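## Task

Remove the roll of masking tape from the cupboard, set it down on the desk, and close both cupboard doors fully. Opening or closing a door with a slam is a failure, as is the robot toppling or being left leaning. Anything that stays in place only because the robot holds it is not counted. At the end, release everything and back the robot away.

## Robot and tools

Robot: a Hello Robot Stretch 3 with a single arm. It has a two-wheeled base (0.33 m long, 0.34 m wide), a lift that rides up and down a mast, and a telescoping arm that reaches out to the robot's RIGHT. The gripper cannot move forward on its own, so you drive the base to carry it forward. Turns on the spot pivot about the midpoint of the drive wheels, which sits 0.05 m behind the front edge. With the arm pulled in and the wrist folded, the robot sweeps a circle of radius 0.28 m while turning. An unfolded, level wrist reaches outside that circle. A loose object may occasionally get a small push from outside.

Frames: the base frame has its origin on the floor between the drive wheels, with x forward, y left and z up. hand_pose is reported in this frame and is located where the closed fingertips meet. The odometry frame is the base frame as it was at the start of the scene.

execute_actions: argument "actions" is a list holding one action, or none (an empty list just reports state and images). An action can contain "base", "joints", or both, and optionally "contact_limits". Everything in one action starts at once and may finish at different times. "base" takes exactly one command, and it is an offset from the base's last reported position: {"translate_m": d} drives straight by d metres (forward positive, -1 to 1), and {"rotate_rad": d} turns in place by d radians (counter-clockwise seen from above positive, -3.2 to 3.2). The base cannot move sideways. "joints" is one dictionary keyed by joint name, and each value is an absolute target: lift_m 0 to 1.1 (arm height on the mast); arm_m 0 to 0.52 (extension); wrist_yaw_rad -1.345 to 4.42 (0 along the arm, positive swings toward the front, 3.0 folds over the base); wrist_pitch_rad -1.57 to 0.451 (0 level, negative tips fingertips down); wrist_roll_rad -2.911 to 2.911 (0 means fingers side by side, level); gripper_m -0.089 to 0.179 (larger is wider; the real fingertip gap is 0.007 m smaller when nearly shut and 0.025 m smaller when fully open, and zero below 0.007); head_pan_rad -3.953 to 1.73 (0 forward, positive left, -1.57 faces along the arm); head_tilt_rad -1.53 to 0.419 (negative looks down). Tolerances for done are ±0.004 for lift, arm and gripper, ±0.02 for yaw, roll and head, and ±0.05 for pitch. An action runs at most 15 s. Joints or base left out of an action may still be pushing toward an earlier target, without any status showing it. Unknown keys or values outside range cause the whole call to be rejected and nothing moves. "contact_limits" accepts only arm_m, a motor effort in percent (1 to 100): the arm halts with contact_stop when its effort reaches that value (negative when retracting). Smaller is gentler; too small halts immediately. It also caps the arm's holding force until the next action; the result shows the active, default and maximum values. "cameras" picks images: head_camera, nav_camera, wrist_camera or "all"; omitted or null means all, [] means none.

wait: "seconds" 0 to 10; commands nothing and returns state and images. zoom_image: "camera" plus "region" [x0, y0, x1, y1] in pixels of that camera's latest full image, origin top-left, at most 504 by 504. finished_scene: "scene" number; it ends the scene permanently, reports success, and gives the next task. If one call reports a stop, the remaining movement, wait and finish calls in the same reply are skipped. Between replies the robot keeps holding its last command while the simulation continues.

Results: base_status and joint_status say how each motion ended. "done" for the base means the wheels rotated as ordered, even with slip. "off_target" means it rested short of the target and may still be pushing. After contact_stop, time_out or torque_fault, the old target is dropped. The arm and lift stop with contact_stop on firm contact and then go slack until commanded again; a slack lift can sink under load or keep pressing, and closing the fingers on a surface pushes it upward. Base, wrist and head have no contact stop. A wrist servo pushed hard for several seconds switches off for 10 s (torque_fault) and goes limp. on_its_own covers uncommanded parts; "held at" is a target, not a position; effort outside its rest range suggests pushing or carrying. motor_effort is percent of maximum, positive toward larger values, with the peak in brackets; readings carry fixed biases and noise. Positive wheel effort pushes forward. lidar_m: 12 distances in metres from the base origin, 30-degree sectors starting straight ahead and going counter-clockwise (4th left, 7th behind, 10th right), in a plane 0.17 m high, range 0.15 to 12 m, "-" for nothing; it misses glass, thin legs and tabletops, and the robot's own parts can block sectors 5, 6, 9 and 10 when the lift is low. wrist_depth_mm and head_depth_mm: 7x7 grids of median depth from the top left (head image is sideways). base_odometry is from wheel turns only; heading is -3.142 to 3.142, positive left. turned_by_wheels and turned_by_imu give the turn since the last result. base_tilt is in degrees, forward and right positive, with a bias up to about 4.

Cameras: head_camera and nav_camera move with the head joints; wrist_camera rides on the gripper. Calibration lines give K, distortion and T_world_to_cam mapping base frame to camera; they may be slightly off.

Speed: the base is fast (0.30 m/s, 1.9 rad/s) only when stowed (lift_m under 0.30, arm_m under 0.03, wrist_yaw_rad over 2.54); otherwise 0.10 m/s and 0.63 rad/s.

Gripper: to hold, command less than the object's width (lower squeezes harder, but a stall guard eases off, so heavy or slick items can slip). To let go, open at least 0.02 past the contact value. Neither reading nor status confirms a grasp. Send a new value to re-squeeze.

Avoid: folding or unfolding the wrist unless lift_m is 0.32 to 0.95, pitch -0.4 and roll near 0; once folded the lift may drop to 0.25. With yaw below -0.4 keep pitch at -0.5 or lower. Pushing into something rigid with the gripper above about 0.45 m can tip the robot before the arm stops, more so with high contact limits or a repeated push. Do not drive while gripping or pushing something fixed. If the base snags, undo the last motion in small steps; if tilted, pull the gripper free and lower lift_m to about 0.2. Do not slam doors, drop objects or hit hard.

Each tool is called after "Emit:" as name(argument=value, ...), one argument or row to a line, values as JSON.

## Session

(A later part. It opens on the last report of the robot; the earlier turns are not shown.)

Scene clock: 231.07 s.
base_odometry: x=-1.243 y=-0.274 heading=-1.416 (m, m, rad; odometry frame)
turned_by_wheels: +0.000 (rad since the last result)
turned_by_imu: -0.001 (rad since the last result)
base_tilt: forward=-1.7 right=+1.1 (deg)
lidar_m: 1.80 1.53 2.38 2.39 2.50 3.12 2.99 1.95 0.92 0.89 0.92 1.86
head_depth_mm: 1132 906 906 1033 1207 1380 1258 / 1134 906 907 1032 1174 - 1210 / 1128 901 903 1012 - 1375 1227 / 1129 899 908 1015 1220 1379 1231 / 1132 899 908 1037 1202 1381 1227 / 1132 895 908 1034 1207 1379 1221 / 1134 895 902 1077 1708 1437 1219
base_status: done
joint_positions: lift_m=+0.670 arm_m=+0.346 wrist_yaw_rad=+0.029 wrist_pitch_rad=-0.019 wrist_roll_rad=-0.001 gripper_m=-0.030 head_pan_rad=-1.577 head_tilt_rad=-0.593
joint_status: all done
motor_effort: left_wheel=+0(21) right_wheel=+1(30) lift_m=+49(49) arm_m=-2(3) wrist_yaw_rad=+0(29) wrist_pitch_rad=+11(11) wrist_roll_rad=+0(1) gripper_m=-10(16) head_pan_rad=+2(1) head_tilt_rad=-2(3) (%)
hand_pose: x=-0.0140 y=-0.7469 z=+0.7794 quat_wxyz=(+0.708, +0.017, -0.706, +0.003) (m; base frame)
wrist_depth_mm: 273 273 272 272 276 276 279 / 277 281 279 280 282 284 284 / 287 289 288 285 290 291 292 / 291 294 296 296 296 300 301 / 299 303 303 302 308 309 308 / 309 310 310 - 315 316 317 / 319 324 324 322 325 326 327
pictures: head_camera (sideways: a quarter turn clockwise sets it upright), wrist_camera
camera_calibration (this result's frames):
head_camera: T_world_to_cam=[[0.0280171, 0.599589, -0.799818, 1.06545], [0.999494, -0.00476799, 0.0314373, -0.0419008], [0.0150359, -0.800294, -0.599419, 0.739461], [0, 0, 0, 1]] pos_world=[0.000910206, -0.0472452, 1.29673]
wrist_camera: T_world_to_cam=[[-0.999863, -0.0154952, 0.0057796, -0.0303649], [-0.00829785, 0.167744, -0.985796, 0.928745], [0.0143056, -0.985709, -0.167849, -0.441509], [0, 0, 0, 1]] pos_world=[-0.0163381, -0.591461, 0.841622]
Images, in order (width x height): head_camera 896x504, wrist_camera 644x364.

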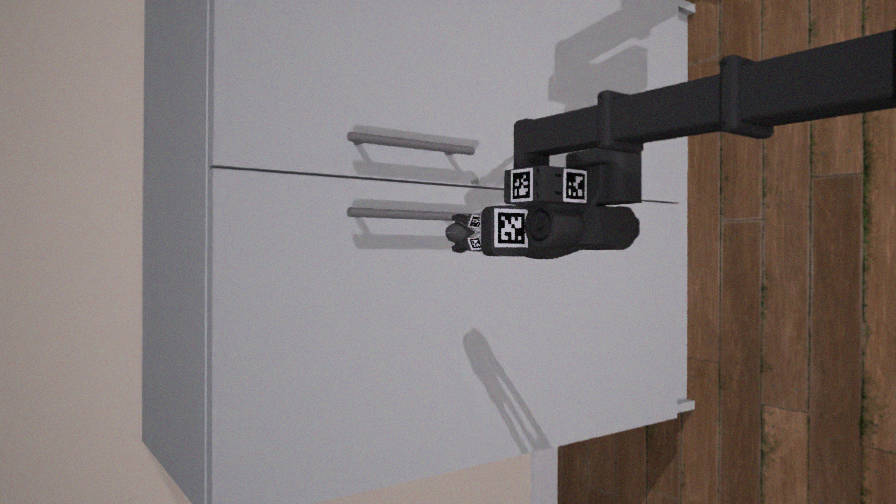

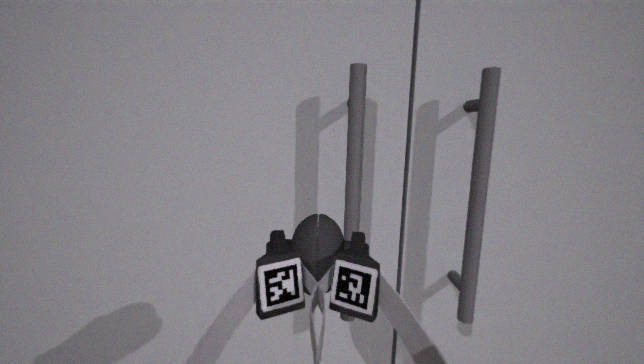

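Emit:
execute_actions(
  actions=[
    {"base": {"translate_m": -0.029}, "joints": {"gripper_m": 0.08}},
  ],
  cameras=[],
)

Emit:
execute_actions(
  actions=[
    {"joints": {"arm_m": 0.455}},
  ],
  cameras=["wrist_camera"],
)

Emit:
execute_actions(
  actions=[
    {"joints": {"gripper_m": -0.06}},
  ],
  cameras=["wrist_camera"],
)

Emit:
execute_actions(
  actions=[
    {"joints": {"arm_m": 0.40}},
  ],
  cameras=["head_camera", "wrist_camera"],
)

Scene clock: 256.83 s.
base_odometry: x=-1.247 y=-0.245 heading=-1.416 (m, m, rad; odometry frame)
turned_by_wheels: +0.000 (rad since the last result)
turned_by_imu: -0.001 (rad since the last result)
base_tilt: forward=-1.8 right=+1.1 (deg)
lidar_m: 1.82 1.56 2.40 2.40 2.51 3.09 2.96 1.94 0.92 0.89 0.92 1.89
head_depth_mm: 1135 908 907 1032 1201 1372 1251 / 1134 907 904 1035 1172 - 1211 / 1128 902 906 1012 - 1377 1222 / 1134 898 906 1011 1230 1376 1224 / 1127 896 906 1035 1205 1372 1226 / 1133 893 905 1031 1203 1374 1216 / 1135 895 905 1036 1672 1448 1227
base_status: done
joint_positions: lift_m=+0.670 arm_m=+0.346 wrist_yaw_rad=+0.029 wrist_pitch_rad=-0.019 wrist_roll_rad=-0.001 gripper_m=+0.080 head_pan_rad=-1.577 head_tilt_rad=-0.593
joint_status: all done
motor_effort: left_wheel=+0(5) right_wheel=+0(5) lift_m=+50(49) arm_m=-2(2) wrist_yaw_rad=+0(0) wrist_pitch_rad=+11(11) wrist_roll_rad=+1(1) gripper_m=+1(80) head_pan_rad=+2(2) head_tilt_rad=-1(2) (%)
hand_pose: x=-0.0140 y=-0.7469 z=+0.7794 quat_wxyz=(+0.708, +0.017, -0.706, +0.003) (m; base frame)
wrist_depth_mm: 272 273 274 275 275 276 277 / 280 276 281 280 280 281 283 / 286 286 287 287 287 292 293 / 292 295 294 296 298 299 299 / 301 301 305 305 306 308 308 / 309 308 314 315 317 319 319 / 317 318 320 320 325 326 325
pictures: none
No camera images: the call's "cameras" was empty. Leave "cameras" out to get every camera's image.

Scene clock: 258.87 s.
base_odometry: x=-1.247 y=-0.245 heading=-1.416 (m, m, rad; odometry frame)
turned_by_wheels: +0.000 (rad since the last result)
turned_by_imu: +0.000 (rad since the last result)
base_tilt: forward=-1.8 right=+1.1 (deg)
lidar_m: 1.82 1.55 2.39 2.39 2.51 3.09 2.96 1.95 0.92 0.89 0.92 1.90
head_depth_mm: 1136 909 905 1030 1205 1378 1249 / 1134 905 902 1030 1168 - 1215 / 1131 900 906 981 1239 1382 1233 / 1134 898 905 995 1234 1380 1232 / 1138 895 904 1036 1206 1374 1217 / 1136 893 908 1037 1204 1375 1219 / 1126 896 907 1032 1663 1446 1223
base_status: not commanded
joint_positions: lift_m=+0.670 arm_m=+0.455 wrist_yaw_rad=+0.029 wrist_pitch_rad=-0.019 wrist_roll_rad=-0.001 gripper_m=+0.080 head_pan_rad=-1.577 head_tilt_rad=-0.593
joint_status: all done
motor_effort: left_wheel=+0(1) right_wheel=+0(0) lift_m=+50(48) arm_m=+3(1) wrist_yaw_rad=+0(1) wrist_pitch_rad=+10(11) wrist_roll_rad=+0(0) gripper_m=+1(1) head_pan_rad=+2(2) head_tilt_rad=-2(2) (%)
hand_pose: x=-0.0140 y=-0.8553 z=+0.7794 quat_wxyz=(+0.708, +0.017, -0.706, +0.003) (m; base frame)
wrist_depth_mm: 171 171 171 170 173 173 174 / 175 175 176 175 176 176 178 / 179 179 180 180 181 181 183 / 183 186 185 185 187 185 189 / 190 189 190 190 190 191 195 / 194 194 196 195 199 197 200 / 199 200 202 201 203 203 205
pictures: wrist_camera
camera_calibration (this result's frames):
wrist_camera: T_world_to_cam=[[-0.999863, -0.015495, 0.00577964, -0.0320459], [-0.00829787, 0.167744, -0.985796, 0.946943], [0.0143054, -0.985709, -0.167849, -0.548447], [0, 0, 0, 1]] pos_world=[-0.0163381, -0.699949, 0.841622]
Images, in order (width x height): wrist_camera 644x364.

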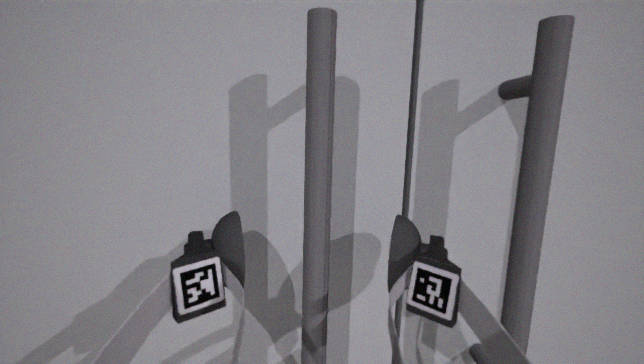

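Scene clock: 260.77 s.
base_odometry: x=-1.247 y=-0.245 heading=-1.416 (m, m, rad; odometry frame)
turned_by_wheels: +0.000 (rad since the last result)
turned_by_imu: +0.000 (rad since the last result)
base_tilt: forward=-1.8 right=+1.2 (deg)
lidar_m: 1.82 1.55 2.40 2.39 2.51 3.10 2.95 1.94 0.92 0.88 0.92 1.89
head_depth_mm: 1131 909 904 1032 1202 1379 1243 / 1138 904 908 1034 1173 - 1214 / 1130 902 907 989 1241 1380 1226 / 1139 895 907 1011 1237 1377 1227 / 1130 897 903 1035 1202 1381 1217 / 1139 893 903 1031 1201 1377 1225 / 1137 894 906 1034 1663 1438 1227
base_status: not commanded
joint_positions: lift_m=+0.670 arm_m=+0.455 wrist_yaw_rad=+0.029 wrist_pitch_rad=-0.019 wrist_roll_rad=-0.001 gripper_m=-0.059 head_pan_rad=-1.577 head_tilt_rad=-0.593
joint_status: all done
motor_effort: left_wheel=+0(0) right_wheel=+0(0) lift_m=+49(49) arm_m=+1(2) wrist_yaw_rad=+0(0) wrist_pitch_rad=+11(11) wrist_roll_rad=+0(1) gripper_m=-23(99) head_pan_rad=+2(3) head_tilt_rad=-3(2) (%)
hand_pose: x=-0.0140 y=-0.8555 z=+0.7794 quat_wxyz=(+0.708, +0.017, -0.706, +0.003) (m; base frame)
wrist_depth_mm: 170 170 172 170 172 173 174 / 175 174 175 175 178 177 178 / 179 179 180 179 181 181 182 / 183 184 185 184 186 185 187 / 188 189 191 153 191 190 193 / 193 194 194 156 197 195 200 / 198 199 201 200 203 201 204
pictures: wrist_camera
camera_calibration (this result's frames):
wrist_camera: T_world_to_cam=[[-0.999862, -0.0156049, 0.00577655, -0.0321118], [-0.00831262, 0.1677, -0.985803, 0.946951], [0.0144146, -0.985715, -0.167806, -0.548646], [0, 0, 0, 1]] pos_world=[-0.0163272, -0.700113, 0.841626]
Images, in order (width x height): wrist_camera 644x364.

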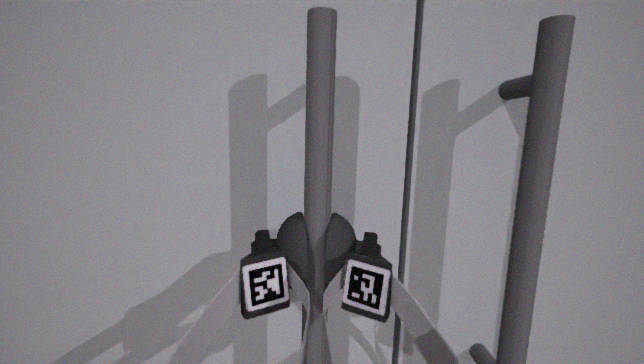

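Scene clock: 262.30 s.
base_odometry: x=-1.247 y=-0.245 heading=-1.416 (m, m, rad; odometry frame)
turned_by_wheels: +0.000 (rad since the last result)
turned_by_imu: +0.000 (rad since the last result)
base_tilt: forward=-1.8 right=+1.1 (deg)
lidar_m: 1.82 1.55 2.39 2.39 2.50 3.09 2.96 1.94 0.88 0.83 0.90 1.89
head_depth_mm: 1135 907 864 996 1170 1378 1254 / 1136 903 851 973 1122 - 1213 / 1138 899 844 937 1180 1347 1218 / 1138 897 845 934 1159 1339 1224 / 1135 897 864 987 1150 1349 1230 / 1132 895 879 1007 1173 1383 1232 / 1133 893 893 1030 1651 1445 1215
base_status: not commanded
joint_positions: lift_m=+0.670 arm_m=+0.400 wrist_yaw_rad=+0.047 wrist_pitch_rad=-0.019 wrist_roll_rad=-0.001 gripper_m=-0.053 head_pan_rad=-1.577 head_tilt_rad=-0.594
joint_status: all done
on_its_own: gripper_m is held at -0.054, not at your -0.060, by its stall guard, which is still easing; wrist_yaw_rad is at rest, and its effort (-14) is outside its rest range (-12 to +12)
motor_effort: left_wheel=+11(11) right_wheel=-14(14) lift_m=+49(49) arm_m=-3(7) wrist_yaw_rad=-14(14) wrist_pitch_rad=+11(14) wrist_roll_rad=+1(0) gripper_m=-24(24) head_pan_rad=+3(2) head_tilt_rad=-2(3) (%)
hand_pose: x=-0.0094 y=-0.8007 z=+0.7793 quat_wxyz=(+0.708, +0.024, -0.706, +0.010) (m; base frame)
wrist_depth_mm: 193 187 178 170 166 166 169 / 198 191 183 172 170 171 157 / 203 196 188 177 174 175 180 / 209 200 192 182 179 180 187 / 216 206 198 183 184 186 195 / 222 214 206 157 188 190 203 / 230 222 208 199 194 196 208
pictures: head_camera (sideways: a quarter turn clockwise sets it upright), wrist_camera
camera_calibration (this result's frames):
head_camera: T_world_to_cam=[[0.0280164, 0.599755, -0.799693, 1.06529], [0.999494, -0.00477154, 0.0314376, -0.0419011], [0.0150391, -0.80017, -0.599585, 0.739678], [0, 0, 0, 1]] pos_world=[0.000910353, -0.0472441, 1.29672]
wrist_camera: T_world_to_cam=[[-0.999414, -0.0337473, 0.00577695, -0.0411431], [-0.0113626, 0.167752, -0.985764, 0.937726], [0.0322978, -0.985251, -0.168037, -0.494007], [0, 0, 0, 1]] pos_world=[-0.0145087, -0.645416, 0.841602]
Images, in order (width x height): head_camera 896x504, wrist_camera 644x364.

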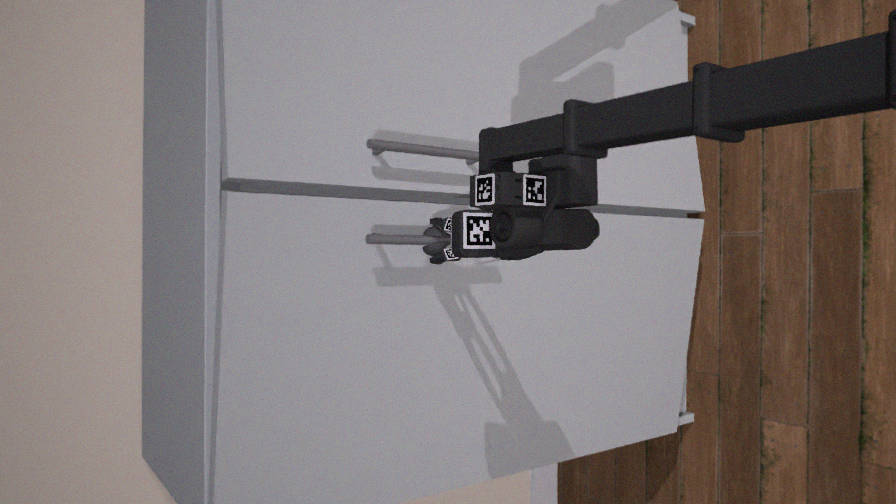

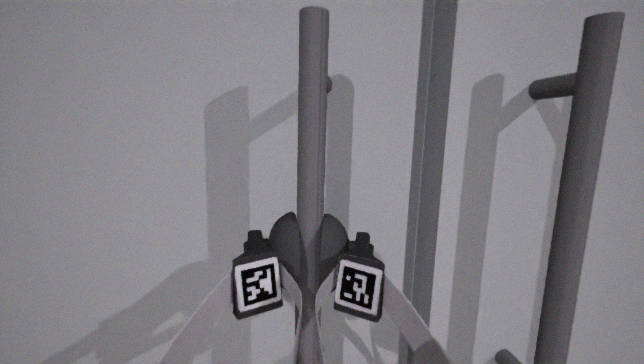

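Emit:
execute_actions(
  actions=[
    {"base": {"translate_m": 0.03}, "joints": {"arm_m": 0.325, "gripper_m": -0.045}},
  ],
  cameras=["head_camera", "wrist_camera"],
)

Scene clock: 274.73 s.
base_odometry: x=-1.242 y=-0.275 heading=-1.416 (m, m, rad; odometry frame)
turned_by_wheels: +0.000 (rad since the last result)
turned_by_imu: -0.001 (rad since the last result)
base_tilt: forward=-1.8 right=+1.2 (deg)
lidar_m: 1.79 1.53 2.38 2.39 2.51 3.11 2.98 1.94 0.84 0.74 0.87 1.87
head_depth_mm: 1129 905 833 965 1146 1373 1251 / 1134 994 810 921 1077 - 1216 / 1128 996 768 893 - 1352 1226 / 1136 986 777 861 1051 1229 1231 / 1134 899 811 925 1087 1319 1230 / 1134 895 847 981 1146 1374 1226 / 1133 896 885 1070 1700 1452 1225
base_status: done
joint_positions: lift_m=+0.670 arm_m=+0.325 wrist_yaw_rad=+0.038 wrist_pitch_rad=-0.020 wrist_roll_rad=-0.001 gripper_m=-0.044 head_pan_rad=-1.577 head_tilt_rad=-0.594
joint_status: all done
motor_effort: left_wheel=+4(18) right_wheel=-6(14) lift_m=+48(49) arm_m=-2(4) wrist_yaw_rad=-7(14) wrist_pitch_rad=+12(11) wrist_roll_rad=+0(1) gripper_m=-20(19) head_pan_rad=+2(3) head_tilt_rad=-1(2) (%)
hand_pose: x=-0.0117 y=-0.7258 z=+0.7791 quat_wxyz=(+0.708, +0.021, -0.706, +0.006) (m; base frame)
wrist_depth_mm: 234 213 191 169 162 204 215 / 242 218 196 172 165 210 216 / 249 225 201 177 170 217 226 / 261 233 208 181 177 221 239 / 271 239 215 154 181 228 247 / 282 248 227 157 200 235 257 / 295 257 223 197 190 242 268
pictures: head_camera (sideways: a quarter turn clockwise sets it upright), wrist_camera
camera_calibration (this result's frames):
head_camera: T_world_to_cam=[[0.0280163, 0.599755, -0.799693, 1.06529], [0.999494, -0.00477143, 0.0314376, -0.0419011], [0.0150392, -0.80017, -0.599585, 0.739678], [0, 0, 0, 1]] pos_world=[0.000910359, -0.0472441, 1.29672]
wrist_camera: T_world_to_cam=[[-0.999684, -0.0244677, 0.00578938, -0.034264], [-0.00983607, 0.168663, -0.985625, 0.925494], [0.0231395, -0.98537, -0.168851, -0.419708], [0, 0, 0, 1]] pos_world=[-0.0154381, -0.570503, 0.84152]
Images, in order (width x height): head_camera 896x504, wrist_camera 644x364.

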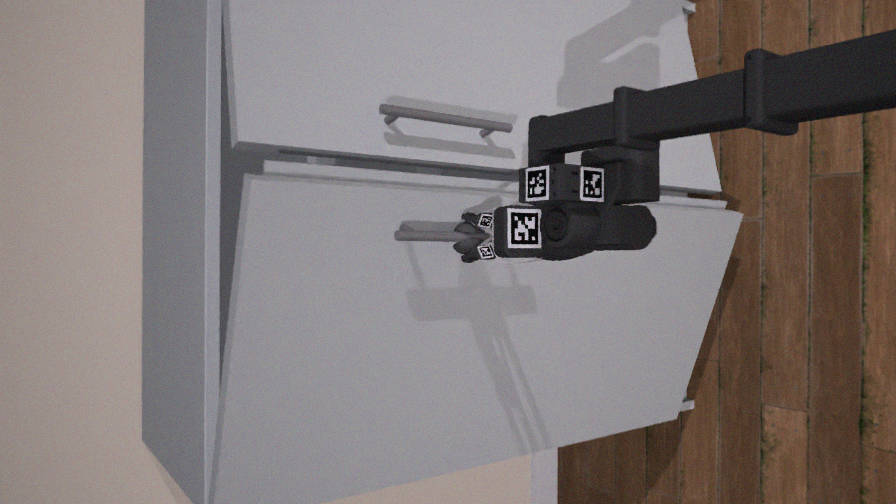

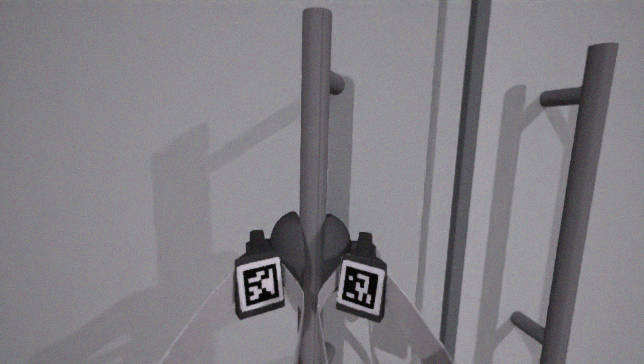

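Emit:
execute_actions(
  actions=[
    {"base": {"translate_m": 0.06}, "joints": {"arm_m": 0.2385}},
  ],
  cameras=[],
)

Emit:
execute_actions(
  actions=[
    {"base": {"translate_m": 0.078}, "joints": {"arm_m": 0.1705}},
  ],
  cameras=["head_camera", "wrist_camera"],
)

Scene clock: 295.93 s.
base_odometry: x=-1.233 y=-0.334 heading=-1.416 (m, m, rad; odometry frame)
turned_by_wheels: +0.000 (rad since the last result)
turned_by_imu: -0.001 (rad since the last result)
base_tilt: forward=-1.7 right=+1.1 (deg)
lidar_m: 1.73 1.47 2.34 2.40 2.51 3.17 3.05 1.95 0.83 0.65 0.86 1.80
head_depth_mm: 1127 908 819 942 1125 1346 1251 / 1136 1111 835 926 1054 - 1217 / 1137 1100 666 744 849 - 1229 / 1134 1097 700 795 944 1139 1222 / 1129 983 759 874 1031 1264 1226 / 1135 899 827 969 1177 1405 1223 / 1134 1223 1374 1609 1765 1445 1216
base_status: done
joint_positions: lift_m=+0.670 arm_m=+0.239 wrist_yaw_rad=+0.023 wrist_pitch_rad=-0.022 wrist_roll_rad=-0.001 gripper_m=-0.044 head_pan_rad=-1.577 head_tilt_rad=-0.594
joint_status: all done
motor_effort: left_wheel=-2(16) right_wheel=+3(22) lift_m=+49(49) arm_m=-2(3) wrist_yaw_rad=+5(23) wrist_pitch_rad=+13(12) wrist_roll_rad=+1(0) gripper_m=-18(21) head_pan_rad=+3(2) head_tilt_rad=-2(1) (%)
hand_pose: x=-0.0156 y=-0.6393 z=+0.7788 quat_wxyz=(+0.708, +0.016, -0.706, +0.000) (m; base frame)
wrist_depth_mm: 364 269 215 170 153 282 306 / 379 281 220 170 157 294 317 / 842 292 229 179 163 300 327 / 850 301 234 183 166 311 339 / 883 313 248 155 171 318 356 / 946 326 267 160 174 325 370 / 968 338 251 196 184 348 378
pictures: none
No camera images: the call's "cameras" was empty. Leave "cameras" out to get every camera's image.

Scene clock: 297.90 s.
base_odometry: x=-1.221 y=-0.411 heading=-1.416 (m, m, rad; odometry frame)
turned_by_wheels: +0.000 (rad since the last result)
turned_by_imu: -0.001 (rad since the last result)
base_tilt: forward=-1.7 right=+1.1 (deg)
lidar_m: 1.66 1.41 2.31 2.40 2.51 3.27 3.13 1.94 0.83 0.57 1.40 1.72
head_depth_mm: 1137 1113 831 912 1088 1327 1253 / 1139 1111 1322 1126 1296 1255 - / 1126 1104 609 657 748 - 1174 / 1127 1100 663 744 866 1105 1192 / 1135 988 750 874 1043 1294 1221 / 1133 1098 884 1560 1709 1455 1228 / 1134 1257 1418 1625 1765 1448 1215
base_status: done
joint_positions: lift_m=+0.670 arm_m=+0.171 wrist_yaw_rad=+0.007 wrist_pitch_rad=-0.023 wrist_roll_rad=-0.001 gripper_m=-0.044 head_pan_rad=-1.577 head_tilt_rad=-0.594
joint_status: all done
on_its_own: wrist_yaw_rad is at rest, and its effort (+17) is outside its rest range (-12 to +12)
motor_effort: left_wheel=-8(9) right_wheel=+14(15) lift_m=+49(49) arm_m=+0(2) wrist_yaw_rad=+17(18) wrist_pitch_rad=+13(13) wrist_roll_rad=+0(0) gripper_m=-19(21) head_pan_rad=+2(2) head_tilt_rad=-2(2) (%)
hand_pose: x=-0.0197 y=-0.5711 z=+0.7785 quat_wxyz=(+0.708, +0.011, -0.706, -0.006) (m; base frame)
wrist_depth_mm: 860 407 260 177 149 143 373 / 889 425 268 179 152 149 392 / 897 451 277 183 155 154 403 / 905 922 285 188 157 162 419 / 957 956 296 159 159 165 434 / 959 986 340 - 158 402 452 / - - 293 198 172 420 459
pictures: head_camera (sideways: a quarter turn clockwise sets it upright), wrist_camera
camera_calibration (this result's frames):
head_camera: T_world_to_cam=[[0.0280165, 0.599755, -0.799693, 1.06529], [0.999494, -0.00477178, 0.0314376, -0.0419011], [0.0150389, -0.80017, -0.599585, 0.739678], [0, 0, 0, 1]] pos_world=[0.000910342, -0.0472441, 1.29672]
wrist_camera: T_world_to_cam=[[-0.999961, 0.00664952, 0.00582889, -0.0206975], [-0.00460361, 0.171322, -0.985204, 0.9], [-0.00754976, -0.985193, -0.171285, -0.265834], [0, 0, 0, 1]] pos_world=[-0.0185604, -0.41595, 0.841271]
Images, in order (width x height): head_camera 896x504, wrist_camera 644x364.

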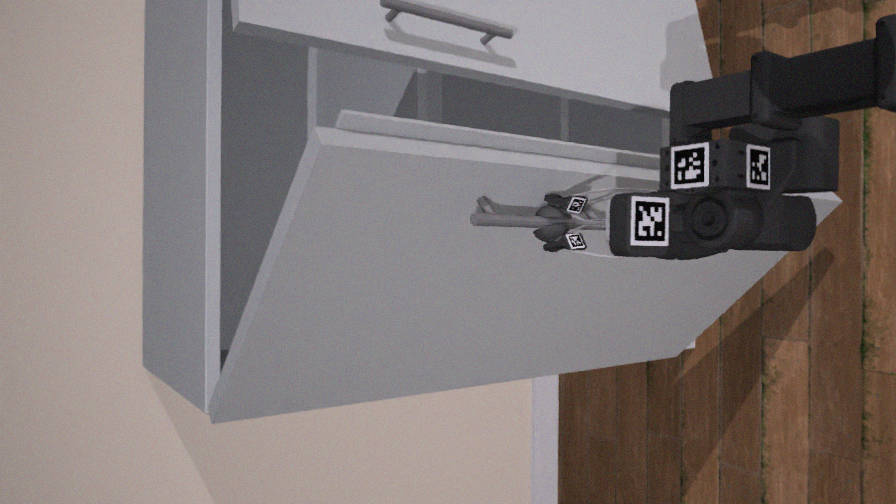

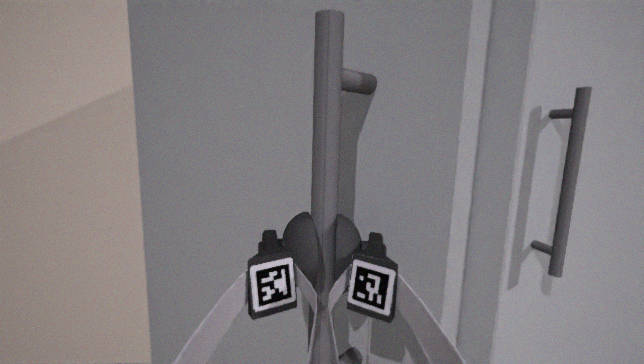

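Emit:
execute_actions(
  actions=[
    {"base": {"translate_m": 0.105}, "joints": {"arm_m": 0.126, "wrist_yaw_rad": -0.05}},
  ],
  cameras=["head_camera", "wrist_camera"],
)

Scene clock: 323.97 s.
base_odometry: x=-1.205 y=-0.515 heading=-1.417 (m, m, rad; odometry frame)
turned_by_wheels: -0.001 (rad since the last result)
turned_by_imu: -0.004 (rad since the last result)
base_tilt: forward=-1.9 right=+1.1 (deg)
lidar_m: 1.55 1.32 2.18 2.41 2.51 3.38 3.25 1.95 0.52 0.51 1.40 1.61
head_depth_mm: 1131 1111 1312 1446 1156 1309 1243 / 1135 1112 1316 571 694 1417 - / 1131 1107 611 642 693 782 - / 1139 1102 700 789 922 1162 1229 / 1130 1104 870 1042 1666 1422 1226 / 1135 1266 1421 1619 1751 1445 1220 / 1136 1251 1414 1617 1771 1452 1225
base_status: done
joint_positions: lift_m=+0.670 arm_m=+0.126 wrist_yaw_rad=-0.092 wrist_pitch_rad=-0.024 wrist_roll_rad=-0.001 gripper_m=-0.044 head_pan_rad=-1.577 head_tilt_rad=-0.594
joint_status: wrist_yaw_rad off_target (ended at -0.092, target -0.050); the others done
on_its_own: wrist_yaw_rad is at rest, and its effort (+32) is outside its rest range (-12 to +12)
motor_effort: left_wheel=-11(15) right_wheel=+18(20) lift_m=+49(49) arm_m=+3(4) wrist_yaw_rad=+32(35) wrist_pitch_rad=+14(13) wrist_roll_rad=+1(0) gripper_m=-21(22) head_pan_rad=+2(2) head_tilt_rad=-2(2) (%)
hand_pose: x=-0.0449 y=-0.5252 z=+0.7783 quat_wxyz=(+0.707, -0.024, -0.706, -0.041) (m; base frame)
wrist_depth_mm: 850 882 304 191 151 136 475 / 852 888 313 181 153 142 494 / 902 915 325 192 156 145 519 / 906 938 336 194 158 151 540 / 927 963 350 189 161 156 560 / 945 978 412 - 153 164 585 / 981 - 346 224 174 168 619
pictures: head_camera (sideways: a quarter turn clockwise sets it upright), wrist_camera
camera_calibration (this result's frames):
head_camera: T_world_to_cam=[[0.0280164, 0.599755, -0.799693, 1.06529], [0.999494, -0.00477167, 0.0314376, -0.0419011], [0.015039, -0.800169, -0.599585, 0.739678], [0, 0, 0, 1]] pos_world=[0.000910347, -0.0472441, 1.29672]
wrist_camera: T_world_to_cam=[[-0.994449, 0.105055, 0.00584485, 0.00574688], [0.0123545, 0.171752, -0.985063, 0.892688], [-0.10449, -0.979523, -0.172096, -0.221571], [0, 0, 0, 1]] pos_world=[-0.0284656, -0.370958, 0.841189]
Images, in order (width x height): head_camera 896x504, wrist_camera 644x364.

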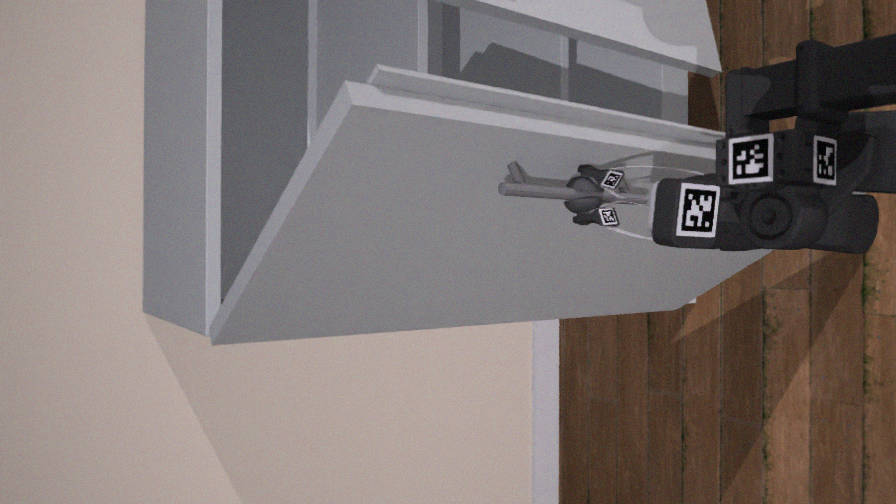

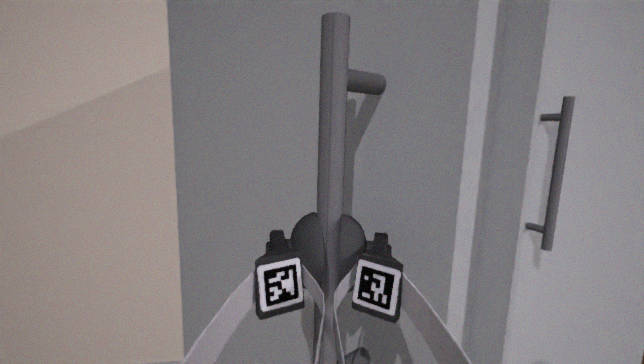

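Emit:
execute_actions(
  actions=[
    {"base": {"translate_m": 0.115}, "joints": {"arm_m": 0.09, "wrist_yaw_rad": -0.2}},
  ],
  cameras=["head_camera", "wrist_camera"],
)

Scene clock: 346.13 s.
base_odometry: x=-1.187 y=-0.629 heading=-1.417 (m, m, rad; odometry frame)
turned_by_wheels: +0.000 (rad since the last result)
turned_by_imu: +0.000 (rad since the last result)
base_tilt: forward=-1.9 right=+1.1 (deg)
lidar_m: 1.43 1.23 2.02 2.41 2.51 3.42 3.34 1.26 0.55 0.62 1.40 1.49
head_depth_mm: 1132 1114 590 606 671 858 1249 / 1128 1107 652 701 768 868 - / 1131 991 750 835 927 1032 - / 1132 1201 913 1036 1211 1408 1220 / 1135 1257 1409 1620 1756 1455 1223 / 1137 1257 1417 1620 1755 1448 1226 / 1129 1257 1416 1627 1738 1434 1225
base_status: done
joint_positions: lift_m=+0.670 arm_m=+0.090 wrist_yaw_rad=-0.198 wrist_pitch_rad=-0.020 wrist_roll_rad=-0.001 gripper_m=-0.044 head_pan_rad=-1.577 head_tilt_rad=-0.594
joint_status: all done
motor_effort: left_wheel=+0(15) right_wheel=+1(12) lift_m=+49(49) arm_m=-2(4) wrist_yaw_rad=-2(29) wrist_pitch_rad=+11(13) wrist_roll_rad=+0(1) gripper_m=-15(20) head_pan_rad=+2(3) head_tilt_rad=-2(1) (%)
hand_pose: x=-0.0717 y=-0.4859 z=+0.7791 quat_wxyz=(+0.704, -0.062, -0.704, -0.077) (m; base frame)
wrist_depth_mm: 832 895 453 326 255 208 206 / 834 908 460 331 257 212 624 / 842 904 473 340 262 215 652 / 885 940 498 346 266 219 710 / 925 965 511 336 271 227 739 / 929 - - - 255 229 769 / 927 - 507 368 279 233 793
pictures: head_camera (sideways: a quarter turn clockwise sets it upright), wrist_camera
camera_calibration (this result's frames):
head_camera: T_world_to_cam=[[0.0280162, 0.59976, -0.79969, 1.06528], [0.999494, -0.00477138, 0.0314376, -0.0419011], [0.0150394, -0.800166, -0.59959, 0.739684], [0, 0, 0, 1]] pos_world=[0.00091037, -0.0472441, 1.29672]
wrist_camera: T_world_to_cam=[[-0.977704, 0.209908, 0.00584029, 0.0270428], [0.0298453, 0.166435, -0.985601, 0.886151], [-0.207857, -0.963451, -0.168989, -0.187753], [0, 0, 0, 1]] pos_world=[-0.0390333, -0.334054, 0.841505]
Images, in order (width x height): head_camera 896x504, wrist_camera 644x364.

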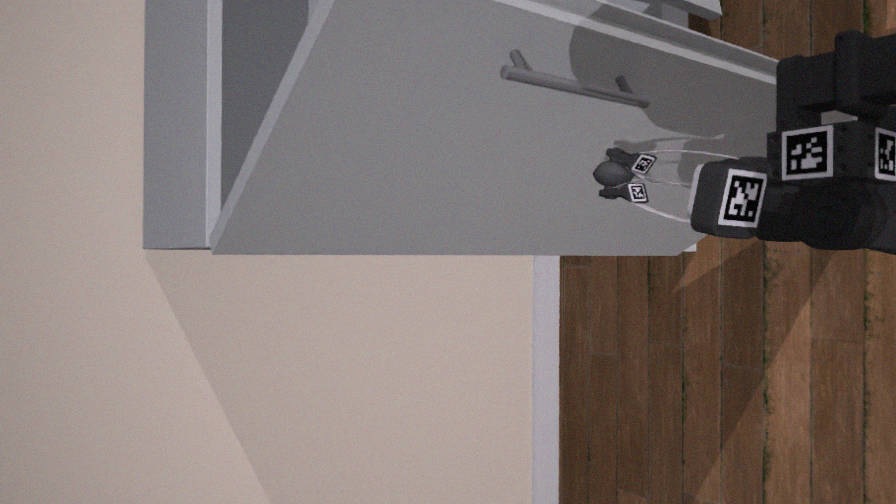

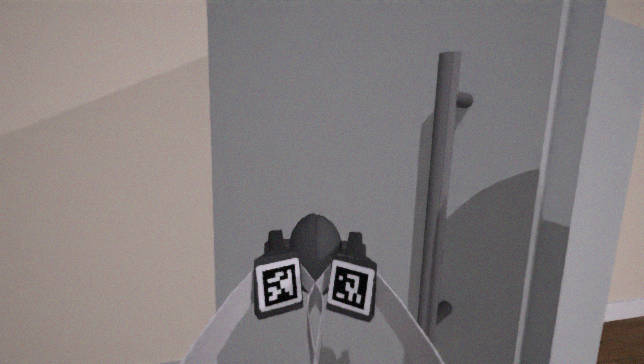

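Emit:
execute_actions(
  actions=[
    {"joints": {"arm_m": 0.0, "wrist_yaw_rad": 0.03}},
  ],
  cameras=[],
)

Emit:
execute_actions(
  actions=[
    {"base": {"translate_m": -0.37}, "joints": {"head_tilt_rad": -0.65}},
  ],
)

Scene clock: 367.73 s.
base_odometry: x=-1.187 y=-0.629 heading=-1.417 (m, m, rad; odometry frame)
turned_by_wheels: +0.000 (rad since the last result)
turned_by_imu: -0.001 (rad since the last result)
base_tilt: forward=-1.8 right=+1.1 (deg)
lidar_m: 1.43 1.23 2.02 2.40 2.51 3.43 3.36 1.27 0.55 0.62 1.40 1.49
head_depth_mm: 1132 1120 591 605 671 858 1225 / 1138 1110 651 701 766 866 1017 / 1125 996 748 835 940 1064 1199 / 1140 1197 909 1039 1208 1380 1283 / 1131 1261 1415 1625 1756 1445 1219 / 1131 1254 1424 1604 1761 1446 1225 / 1130 1254 1420 1608 1745 1447 1219
base_status: not commanded
joint_positions: lift_m=+0.670 arm_m=+0.000 wrist_yaw_rad=+0.028 wrist_pitch_rad=-0.020 wrist_roll_rad=-0.001 gripper_m=-0.044 head_pan_rad=-1.577 head_tilt_rad=-0.594
joint_status: all done
motor_effort: left_wheel=+0(0) right_wheel=+1(1) lift_m=+49(49) arm_m=-2(3) wrist_yaw_rad=+0(2) wrist_pitch_rad=+12(11) wrist_roll_rad=+1(1) gripper_m=-15(16) head_pan_rad=+2(2) head_tilt_rad=-2(3) (%)
hand_pose: x=-0.0142 y=-0.4008 z=+0.7791 quat_wxyz=(+0.708, +0.018, -0.706, +0.003) (m; base frame)
wrist_depth_mm: - - - 560 383 294 245 / - - - 570 388 285 252 / - - - 582 391 287 260 / - - - 588 401 291 265 / - - - 565 404 294 274 / - - - - 398 298 597 / - - - 629 411 313 620
pictures: none
No camera images: the call's "cameras" was empty. Leave "cameras" out to get every camera's image.

Scene clock: 372.90 s.
base_odometry: x=-1.244 y=-0.263 heading=-1.417 (m, m, rad; odometry frame)
turned_by_wheels: +0.000 (rad since the last result)
turned_by_imu: -0.002 (rad since the last result)
base_tilt: forward=-1.8 right=+1.1 (deg)
lidar_m: 1.81 1.54 2.40 2.39 2.50 3.10 2.98 1.95 0.85 0.51 0.52 1.88
head_depth_mm: 1125 794 863 1013 1227 1386 1205 / 1122 780 833 976 1171 1376 1203 / 1121 963 1126 1024 1191 1336 1226 / 1121 1256 1232 1408 1480 1371 1215 / 1124 1254 1228 1399 1479 1336 1153 / 1124 1255 1168 609 735 1275 1199 / 1120 956 626 954 1642 1393 1190
base_status: done
joint_positions: lift_m=+0.670 arm_m=+0.000 wrist_yaw_rad=+0.028 wrist_pitch_rad=-0.020 wrist_roll_rad=-0.001 gripper_m=-0.044 head_pan_rad=-1.577 head_tilt_rad=-0.642
joint_status: all done
motor_effort: left_wheel=+1(6) right_wheel=+0(5) lift_m=+49(50) arm_m=-2(2) wrist_yaw_rad=+1(0) wrist_pitch_rad=+12(12) wrist_roll_rad=+0(1) gripper_m=-15(15) head_pan_rad=+2(2) head_tilt_rad=-2(6) (%)
hand_pose: x=-0.0142 y=-0.4008 z=+0.7791 quat_wxyz=(+0.708, +0.018, -0.706, +0.003) (m; base frame)
wrist_depth_mm: - 244 730 709 528 560 - / - 667 - - 539 581 - / - 262 - - 547 607 - / - 268 - - 575 612 - / - 274 - - 588 653 - / - 784 948 - 625 652 - / - 754 - - 627 686 -
pictures: head_camera (sideways: a quarter turn clockwise sets it upright), nav_camera (sideways: a quarter turn counterclockwise sets it upright), wrist_camera
camera_calibration (this result's frames):
head_camera: T_world_to_cam=[[0.0282446, 0.637505, -0.769928, 1.02649], [0.999485, -0.00628375, 0.0314629, -0.041932], [0.0152197, -0.77042, -0.637355, 0.788809], [0, 0, 0, 1]] pos_world=[0.000912226, -0.0469395, 1.29439]
nav_camera: T_world_to_cam=[[-0.00522322, -0.603906, 0.797039, -0.99742], [-0.999956, -0.00302523, -0.00884517, 0.0680853], [0.00775288, -0.79705, -0.603863, 0.742657], [0, 0, 0, 1]] pos_world=[0.0571149, -0.010207, 1.24405]
wrist_camera: T_world_to_cam=[[-0.999872, -0.0148976, 0.00583998, -0.0249647], [-0.00827296, 0.168888, -0.985601, 0.870715], [0.0136968, -0.985523, -0.168989, -0.0995216], [0, 0, 0, 1]] pos_world=[-0.016395, -0.245506, 0.841505]
Images, in order (width x height): head_camera 896x504, nav_camera 672x504, wrist_camera 644x364.

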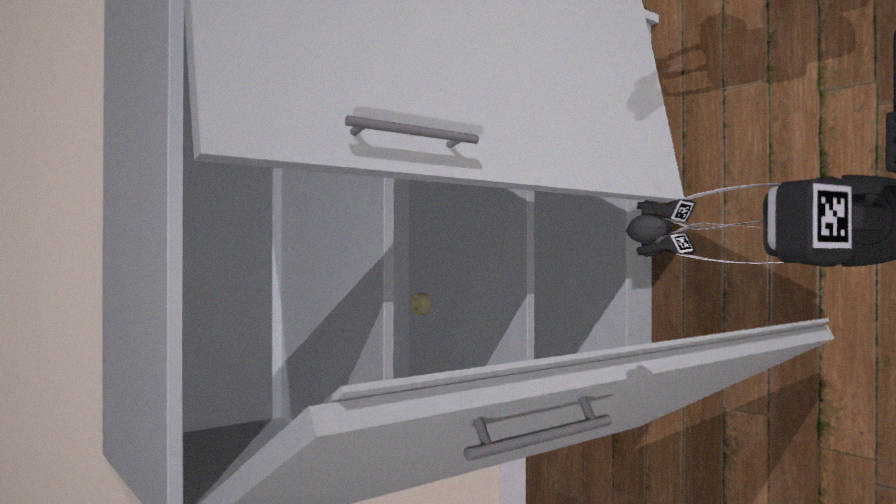

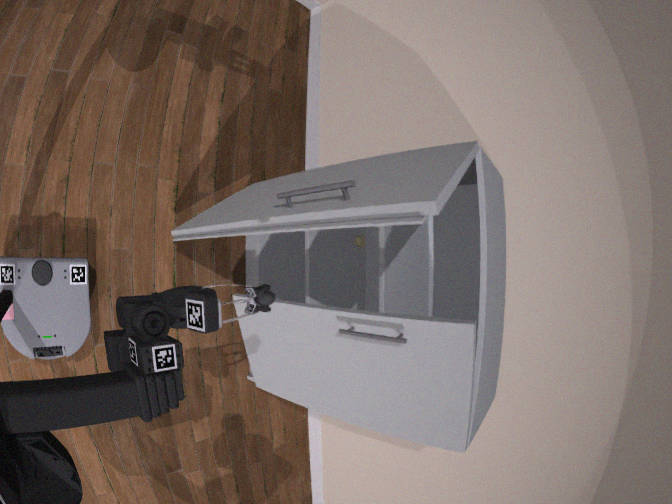

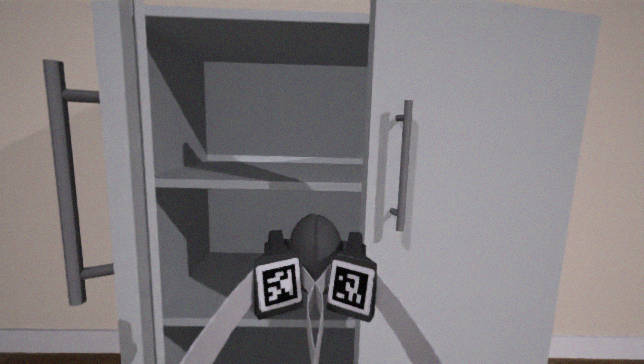

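Emit:
zoom_image(
  camera="head_camera",
  region=[340, 240, 500, 360],
)

Region (340, 240, 500, 360) of head_camera's 896x504 image, scaled by 3.150, with more detail than that image has; it fills the top 378 rows of this view, and the rest is white.

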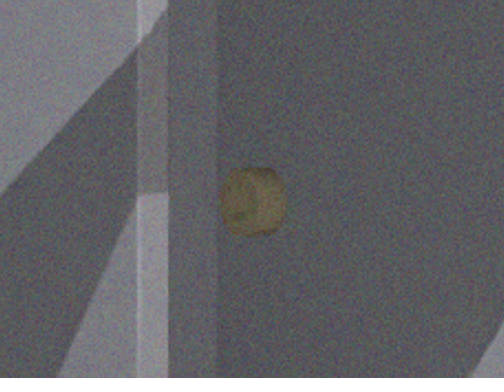

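Emit:
execute_actions(
  actions=[
    {"joints": {"wrist_pitch_rad": -0.7, "wrist_yaw_rad": -0.35, "lift_m": 0.56}},
  ],
  cameras=[],
)

Emit:
execute_actions(
  actions=[
    {"base": {"rotate_rad": 1.101}, "joints": {"wrist_yaw_rad": -1.3, "lift_m": 0.36, "head_pan_rad": -2.6, "head_tilt_rad": -0.9}},
  ],
  cameras=["head_camera", "nav_camera"],
)

Scene clock: 494.73 s.
base_odometry: x=-1.244 y=-0.263 heading=-1.417 (m, m, rad; odometry frame)
turned_by_wheels: +0.000 (rad since the last result)
turned_by_imu: -0.001 (rad since the last result)
base_tilt: forward=-1.8 right=+1.1 (deg)
lidar_m: 1.81 1.53 2.39 2.40 2.50 3.11 2.98 1.96 0.85 0.51 0.52 1.88
head_depth_mm: 1126 796 861 1015 1225 1392 1197 / 1123 779 830 968 1169 1367 1199 / 1124 960 1129 1018 1192 1333 1227 / 1125 1252 1227 1402 1481 1404 1200 / 1123 1255 1225 1409 1487 1346 1147 / 1120 1263 1171 608 734 1274 1206 / 1122 954 626 953 1641 1401 1190
base_status: not commanded
joint_positions: lift_m=+0.560 arm_m=+0.000 wrist_yaw_rad=-0.348 wrist_pitch_rad=-0.710 wrist_roll_rad=-0.001 gripper_m=-0.044 head_pan_rad=-1.577 head_tilt_rad=-0.642
joint_status: all done
motor_effort: left_wheel=+1(0) right_wheel=+0(1) lift_m=+31(45) arm_m=-2(2) wrist_yaw_rad=-2(1) wrist_pitch_rad=+6(8) wrist_roll_rad=+1(0) gripper_m=-15(16) head_pan_rad=+2(2) head_tilt_rad=-3(3) (%)
hand_pose: x=-0.0825 y=-0.3132 z=+0.5138 quat_wxyz=(+0.611, +0.128, -0.695, -0.357) (m; base frame)
wrist_depth_mm: 606 649 556 615 - - - / 902 970 676 727 - - - / 783 823 836 837 - - - / 736 840 866 886 896 909 932 / 377 768 769 801 781 785 799 / 672 657 693 - 699 692 713 / 613 604 619 634 626 622 634
pictures: none
No camera images: the call's "cameras" was empty. Leave "cameras" out to get every camera's image.

Scene clock: 497.57 s.
base_odometry: x=-1.244 y=-0.263 heading=-0.316 (m, m, rad; odometry frame)
turned_by_wheels: +1.101 (rad since the last result)
turned_by_imu: +1.076 (rad since the last result)
base_tilt: forward=-1.9 right=+1.1 (deg)
lidar_m: 2.39 2.40 2.53 3.10 3.02 1.87 0.83 0.52 0.56 1.86 1.80 1.54
head_depth_mm: 693 819 1003 1284 1426 1257 - / 1119 828 975 1243 1410 1246 - / 1177 1082 1359 1509 1427 1251 - / 1185 1084 1354 1538 1424 1255 - / 1192 1047 1262 865 1342 1270 - / 1056 545 699 1525 1415 1243 1134 / 627 1407 1799 1640 1423 1251 1118
base_status: done
joint_positions: lift_m=+0.360 arm_m=+0.000 wrist_yaw_rad=-1.298 wrist_pitch_rad=-0.710 wrist_roll_rad=-0.001 gripper_m=-0.044 head_pan_rad=-2.593 head_tilt_rad=-0.889
joint_status: all done
motor_effort: left_wheel=-1(7) right_wheel=+2(7) lift_m=+31(31) arm_m=-2(2) wrist_yaw_rad=-3(1) wrist_pitch_rad=+5(6) wrist_roll_rad=+0(0) gripper_m=-14(15) head_pan_rad=-3(39) head_tilt_rad=-4(20) (%)
hand_pose: x=-0.1934 y=-0.1932 z=+0.3137 quat_wxyz=(+0.380, -0.204, -0.676, -0.597) (m; base frame)
wrist_depth_mm: 976 394 745 793 689 - - / 839 522 366 825 855 892 910 / 699 691 420 705 725 741 754 / 601 607 591 623 616 632 644 / 529 539 537 559 545 555 556 / 470 471 483 - 487 480 494 / 421 430 429 432 - 451 440
pictures: head_camera (sideways: a quarter turn clockwise sets it upright), nav_camera (sideways: a quarter turn counterclockwise sets it upright)
camera_calibration (this result's frames):
head_camera: T_world_to_cam=[[0.701098, 0.399866, -0.590397, 0.788433], [0.514423, -0.856996, 0.030449, -0.0376432], [-0.493793, -0.325062, -0.806538, 1.01194], [0, 0, 0, 1]] pos_world=[-0.0337162, -0.0185852, 1.2828]
nav_camera: T_world_to_cam=[[-0.66695, -0.405739, 0.624943, -0.769104], [-0.527067, 0.849755, -0.0107991, 0.0677413], [-0.526667, -0.336589, -0.780596, 0.975779], [0, 0, 0, 1]] pos_world=[0.0366605, -0.0411822, 1.24307]
Images, in order (width x height): head_camera 896x504, nav_camera 672x504.

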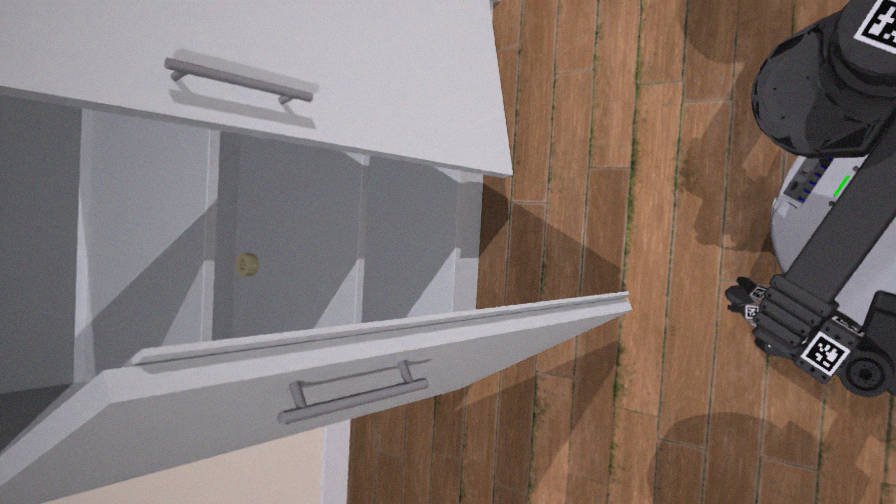

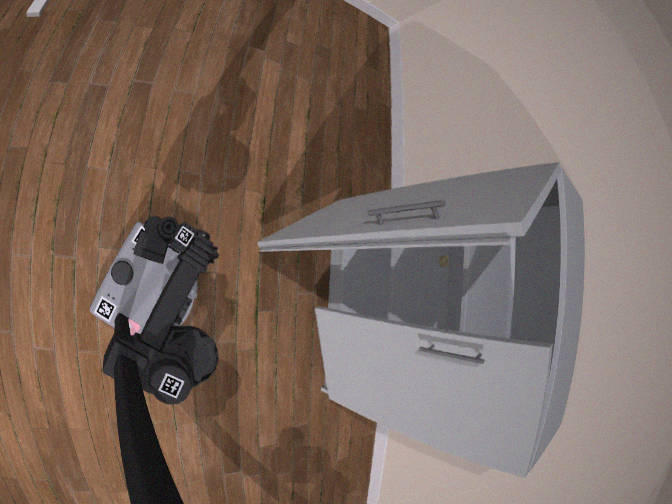

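Emit:
execute_actions(
  actions=[
    {"base": {"translate_m": -0.468}},
  ],
  cameras=["nav_camera"],
)

Emit:
execute_actions(
  actions=[
    {"base": {"rotate_rad": -0.801}, "joints": {"wrist_yaw_rad": -0.35, "head_pan_rad": -1.57, "head_tilt_rad": -0.8}},
  ],
  cameras=["head_camera", "nav_camera"],
)

Scene clock: 512.73 s.
base_odometry: x=-1.689 y=-0.118 heading=-0.316 (m, m, rad; odometry frame)
turned_by_wheels: +0.000 (rad since the last result)
turned_by_imu: -0.003 (rad since the last result)
base_tilt: forward=-1.9 right=+1.1 (deg)
lidar_m: 2.85 2.80 2.97 2.83 2.79 1.31 0.43 0.39 0.78 0.34 2.03 1.95
head_depth_mm: 509 433 501 643 896 1248 - / 508 423 490 622 850 1229 - / 508 415 477 604 821 1207 - / 506 418 466 585 785 1193 - / 507 409 456 560 901 1251 - / 507 928 805 1092 1257 1244 1130 / 507 947 828 1093 1261 1251 1098
base_status: done
joint_positions: lift_m=+0.360 arm_m=+0.000 wrist_yaw_rad=-1.298 wrist_pitch_rad=-0.710 wrist_roll_rad=-0.001 gripper_m=-0.044 head_pan_rad=-2.593 head_tilt_rad=-0.889
joint_status: not commanded
motor_effort: left_wheel=-1(9) right_wheel=+2(3) lift_m=+30(30) arm_m=-2(2) wrist_yaw_rad=-2(2) wrist_pitch_rad=+6(6) wrist_roll_rad=+0(0) gripper_m=-14(15) head_pan_rad=-3(3) head_tilt_rad=-4(4) (%)
hand_pose: x=-0.1934 y=-0.1932 z=+0.3137 quat_wxyz=(+0.380, -0.204, -0.676, -0.597) (m; base frame)
wrist_depth_mm: 630 661 187 204 239 286 356 / 607 620 214 232 279 342 862 / 512 510 259 270 330 427 751 / 436 444 448 322 415 617 646 / 475 514 525 379 538 552 544 / 469 474 475 - 482 481 498 / 425 426 431 431 - 462 446
pictures: nav_camera (sideways: a quarter turn counterclockwise sets it upright)
camera_calibration (this result's frames):
nav_camera: T_world_to_cam=[[-0.667012, -0.405777, 0.624852, -0.768985], [-0.527066, 0.849756, -0.0107998, 0.0677423], [-0.526589, -0.336542, -0.780669, 0.975874], [0, 0, 0, 1]] pos_world=[0.0366664, -0.0411786, 1.24307]
Images, in order (width x height): nav_camera 672x504.

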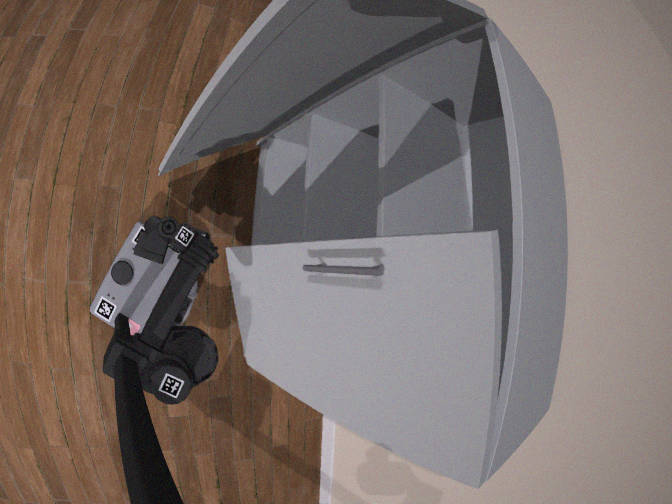

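Scene clock: 514.97 s.
base_odometry: x=-1.689 y=-0.118 heading=-1.117 (m, m, rad; odometry frame)
turned_by_wheels: -0.801 (rad since the last result)
turned_by_imu: -0.783 (rad since the last result)
base_tilt: forward=-1.8 right=+1.0 (deg)
lidar_m: 2.03 1.95 2.80 2.84 3.17 2.76 1.84 0.52 0.40 0.39 0.48 0.34
head_depth_mm: 667 491 411 496 626 853 1117 / 665 513 414 500 634 865 1134 / 663 536 417 505 626 882 1157 / 662 536 873 781 1017 1216 1148 / 662 987 933 824 1094 1241 1136 / 661 1026 929 1121 1268 1291 1133 / 662 895 912 1043 1111 1094 944
base_status: done
joint_positions: lift_m=+0.360 arm_m=+0.000 wrist_yaw_rad=-0.352 wrist_pitch_rad=-0.710 wrist_roll_rad=-0.001 gripper_m=-0.044 head_pan_rad=-1.577 head_tilt_rad=-0.804
joint_status: all done
motor_effort: left_wheel=+1(8) right_wheel=+0(6) lift_m=+30(31) arm_m=-2(2) wrist_yaw_rad=+1(2) wrist_pitch_rad=+6(5) wrist_roll_rad=+0(1) gripper_m=-15(14) head_pan_rad=+2(36) head_tilt_rad=+2(12) (%)
hand_pose: x=-0.0831 y=-0.3128 z=+0.3137 quat_wxyz=(+0.610, +0.126, -0.695, -0.358) (m; base frame)
wrist_depth_mm: 122 127 137 150 165 183 206 / 140 142 155 170 190 215 246 / 511 159 176 198 225 257 308 / 444 192 206 236 274 326 604 / 455 452 244 272 350 523 561 / 465 471 301 - 480 487 495 / 425 423 428 429 440 435 445
pictures: head_camera (sideways: a quarter turn clockwise sets it upright), nav_camera (sideways: a quarter turn counterclockwise sets it upright)
camera_calibration (this result's frames):
head_camera: T_world_to_cam=[[0.0291034, 0.753285, -0.657051, 0.879377], [0.999452, -0.0115622, 0.0310141, -0.0413409], [0.0157654, -0.657593, -0.753208, 0.939488], [0, 0, 0, 1]] pos_world=[0.000913935, -0.0450982, 1.28671]
nav_camera: T_world_to_cam=[[-0.00610513, -0.724502, 0.689246, -0.856924], [-0.999947, -0.00127123, -0.0101935, 0.0698386], [0.00826139, -0.689272, -0.724456, 0.899511], [0, 0, 0, 1]] pos_world=[0.0571721, -0.000746105, 1.243]
Images, in order (width x height): head_camera 896x504, nav_camera 672x504.

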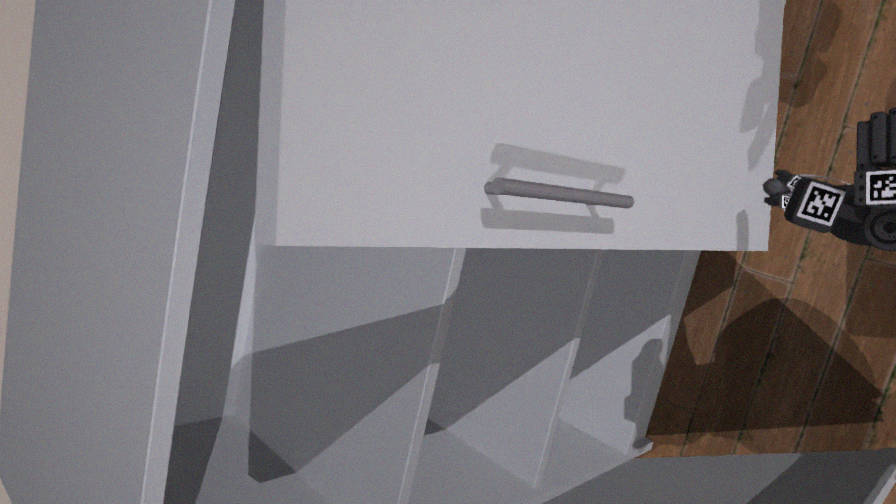

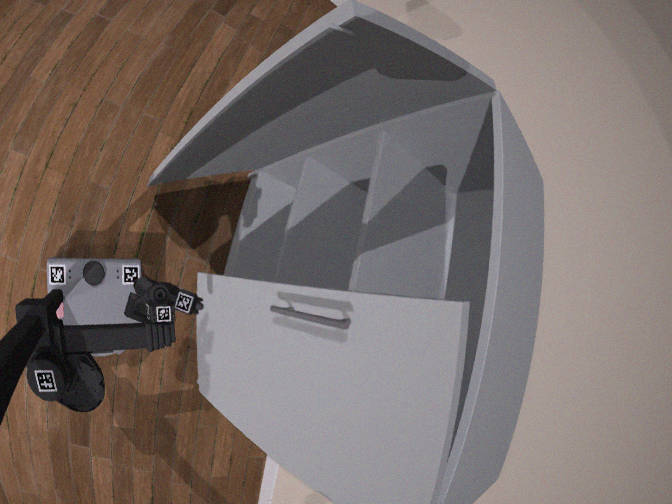

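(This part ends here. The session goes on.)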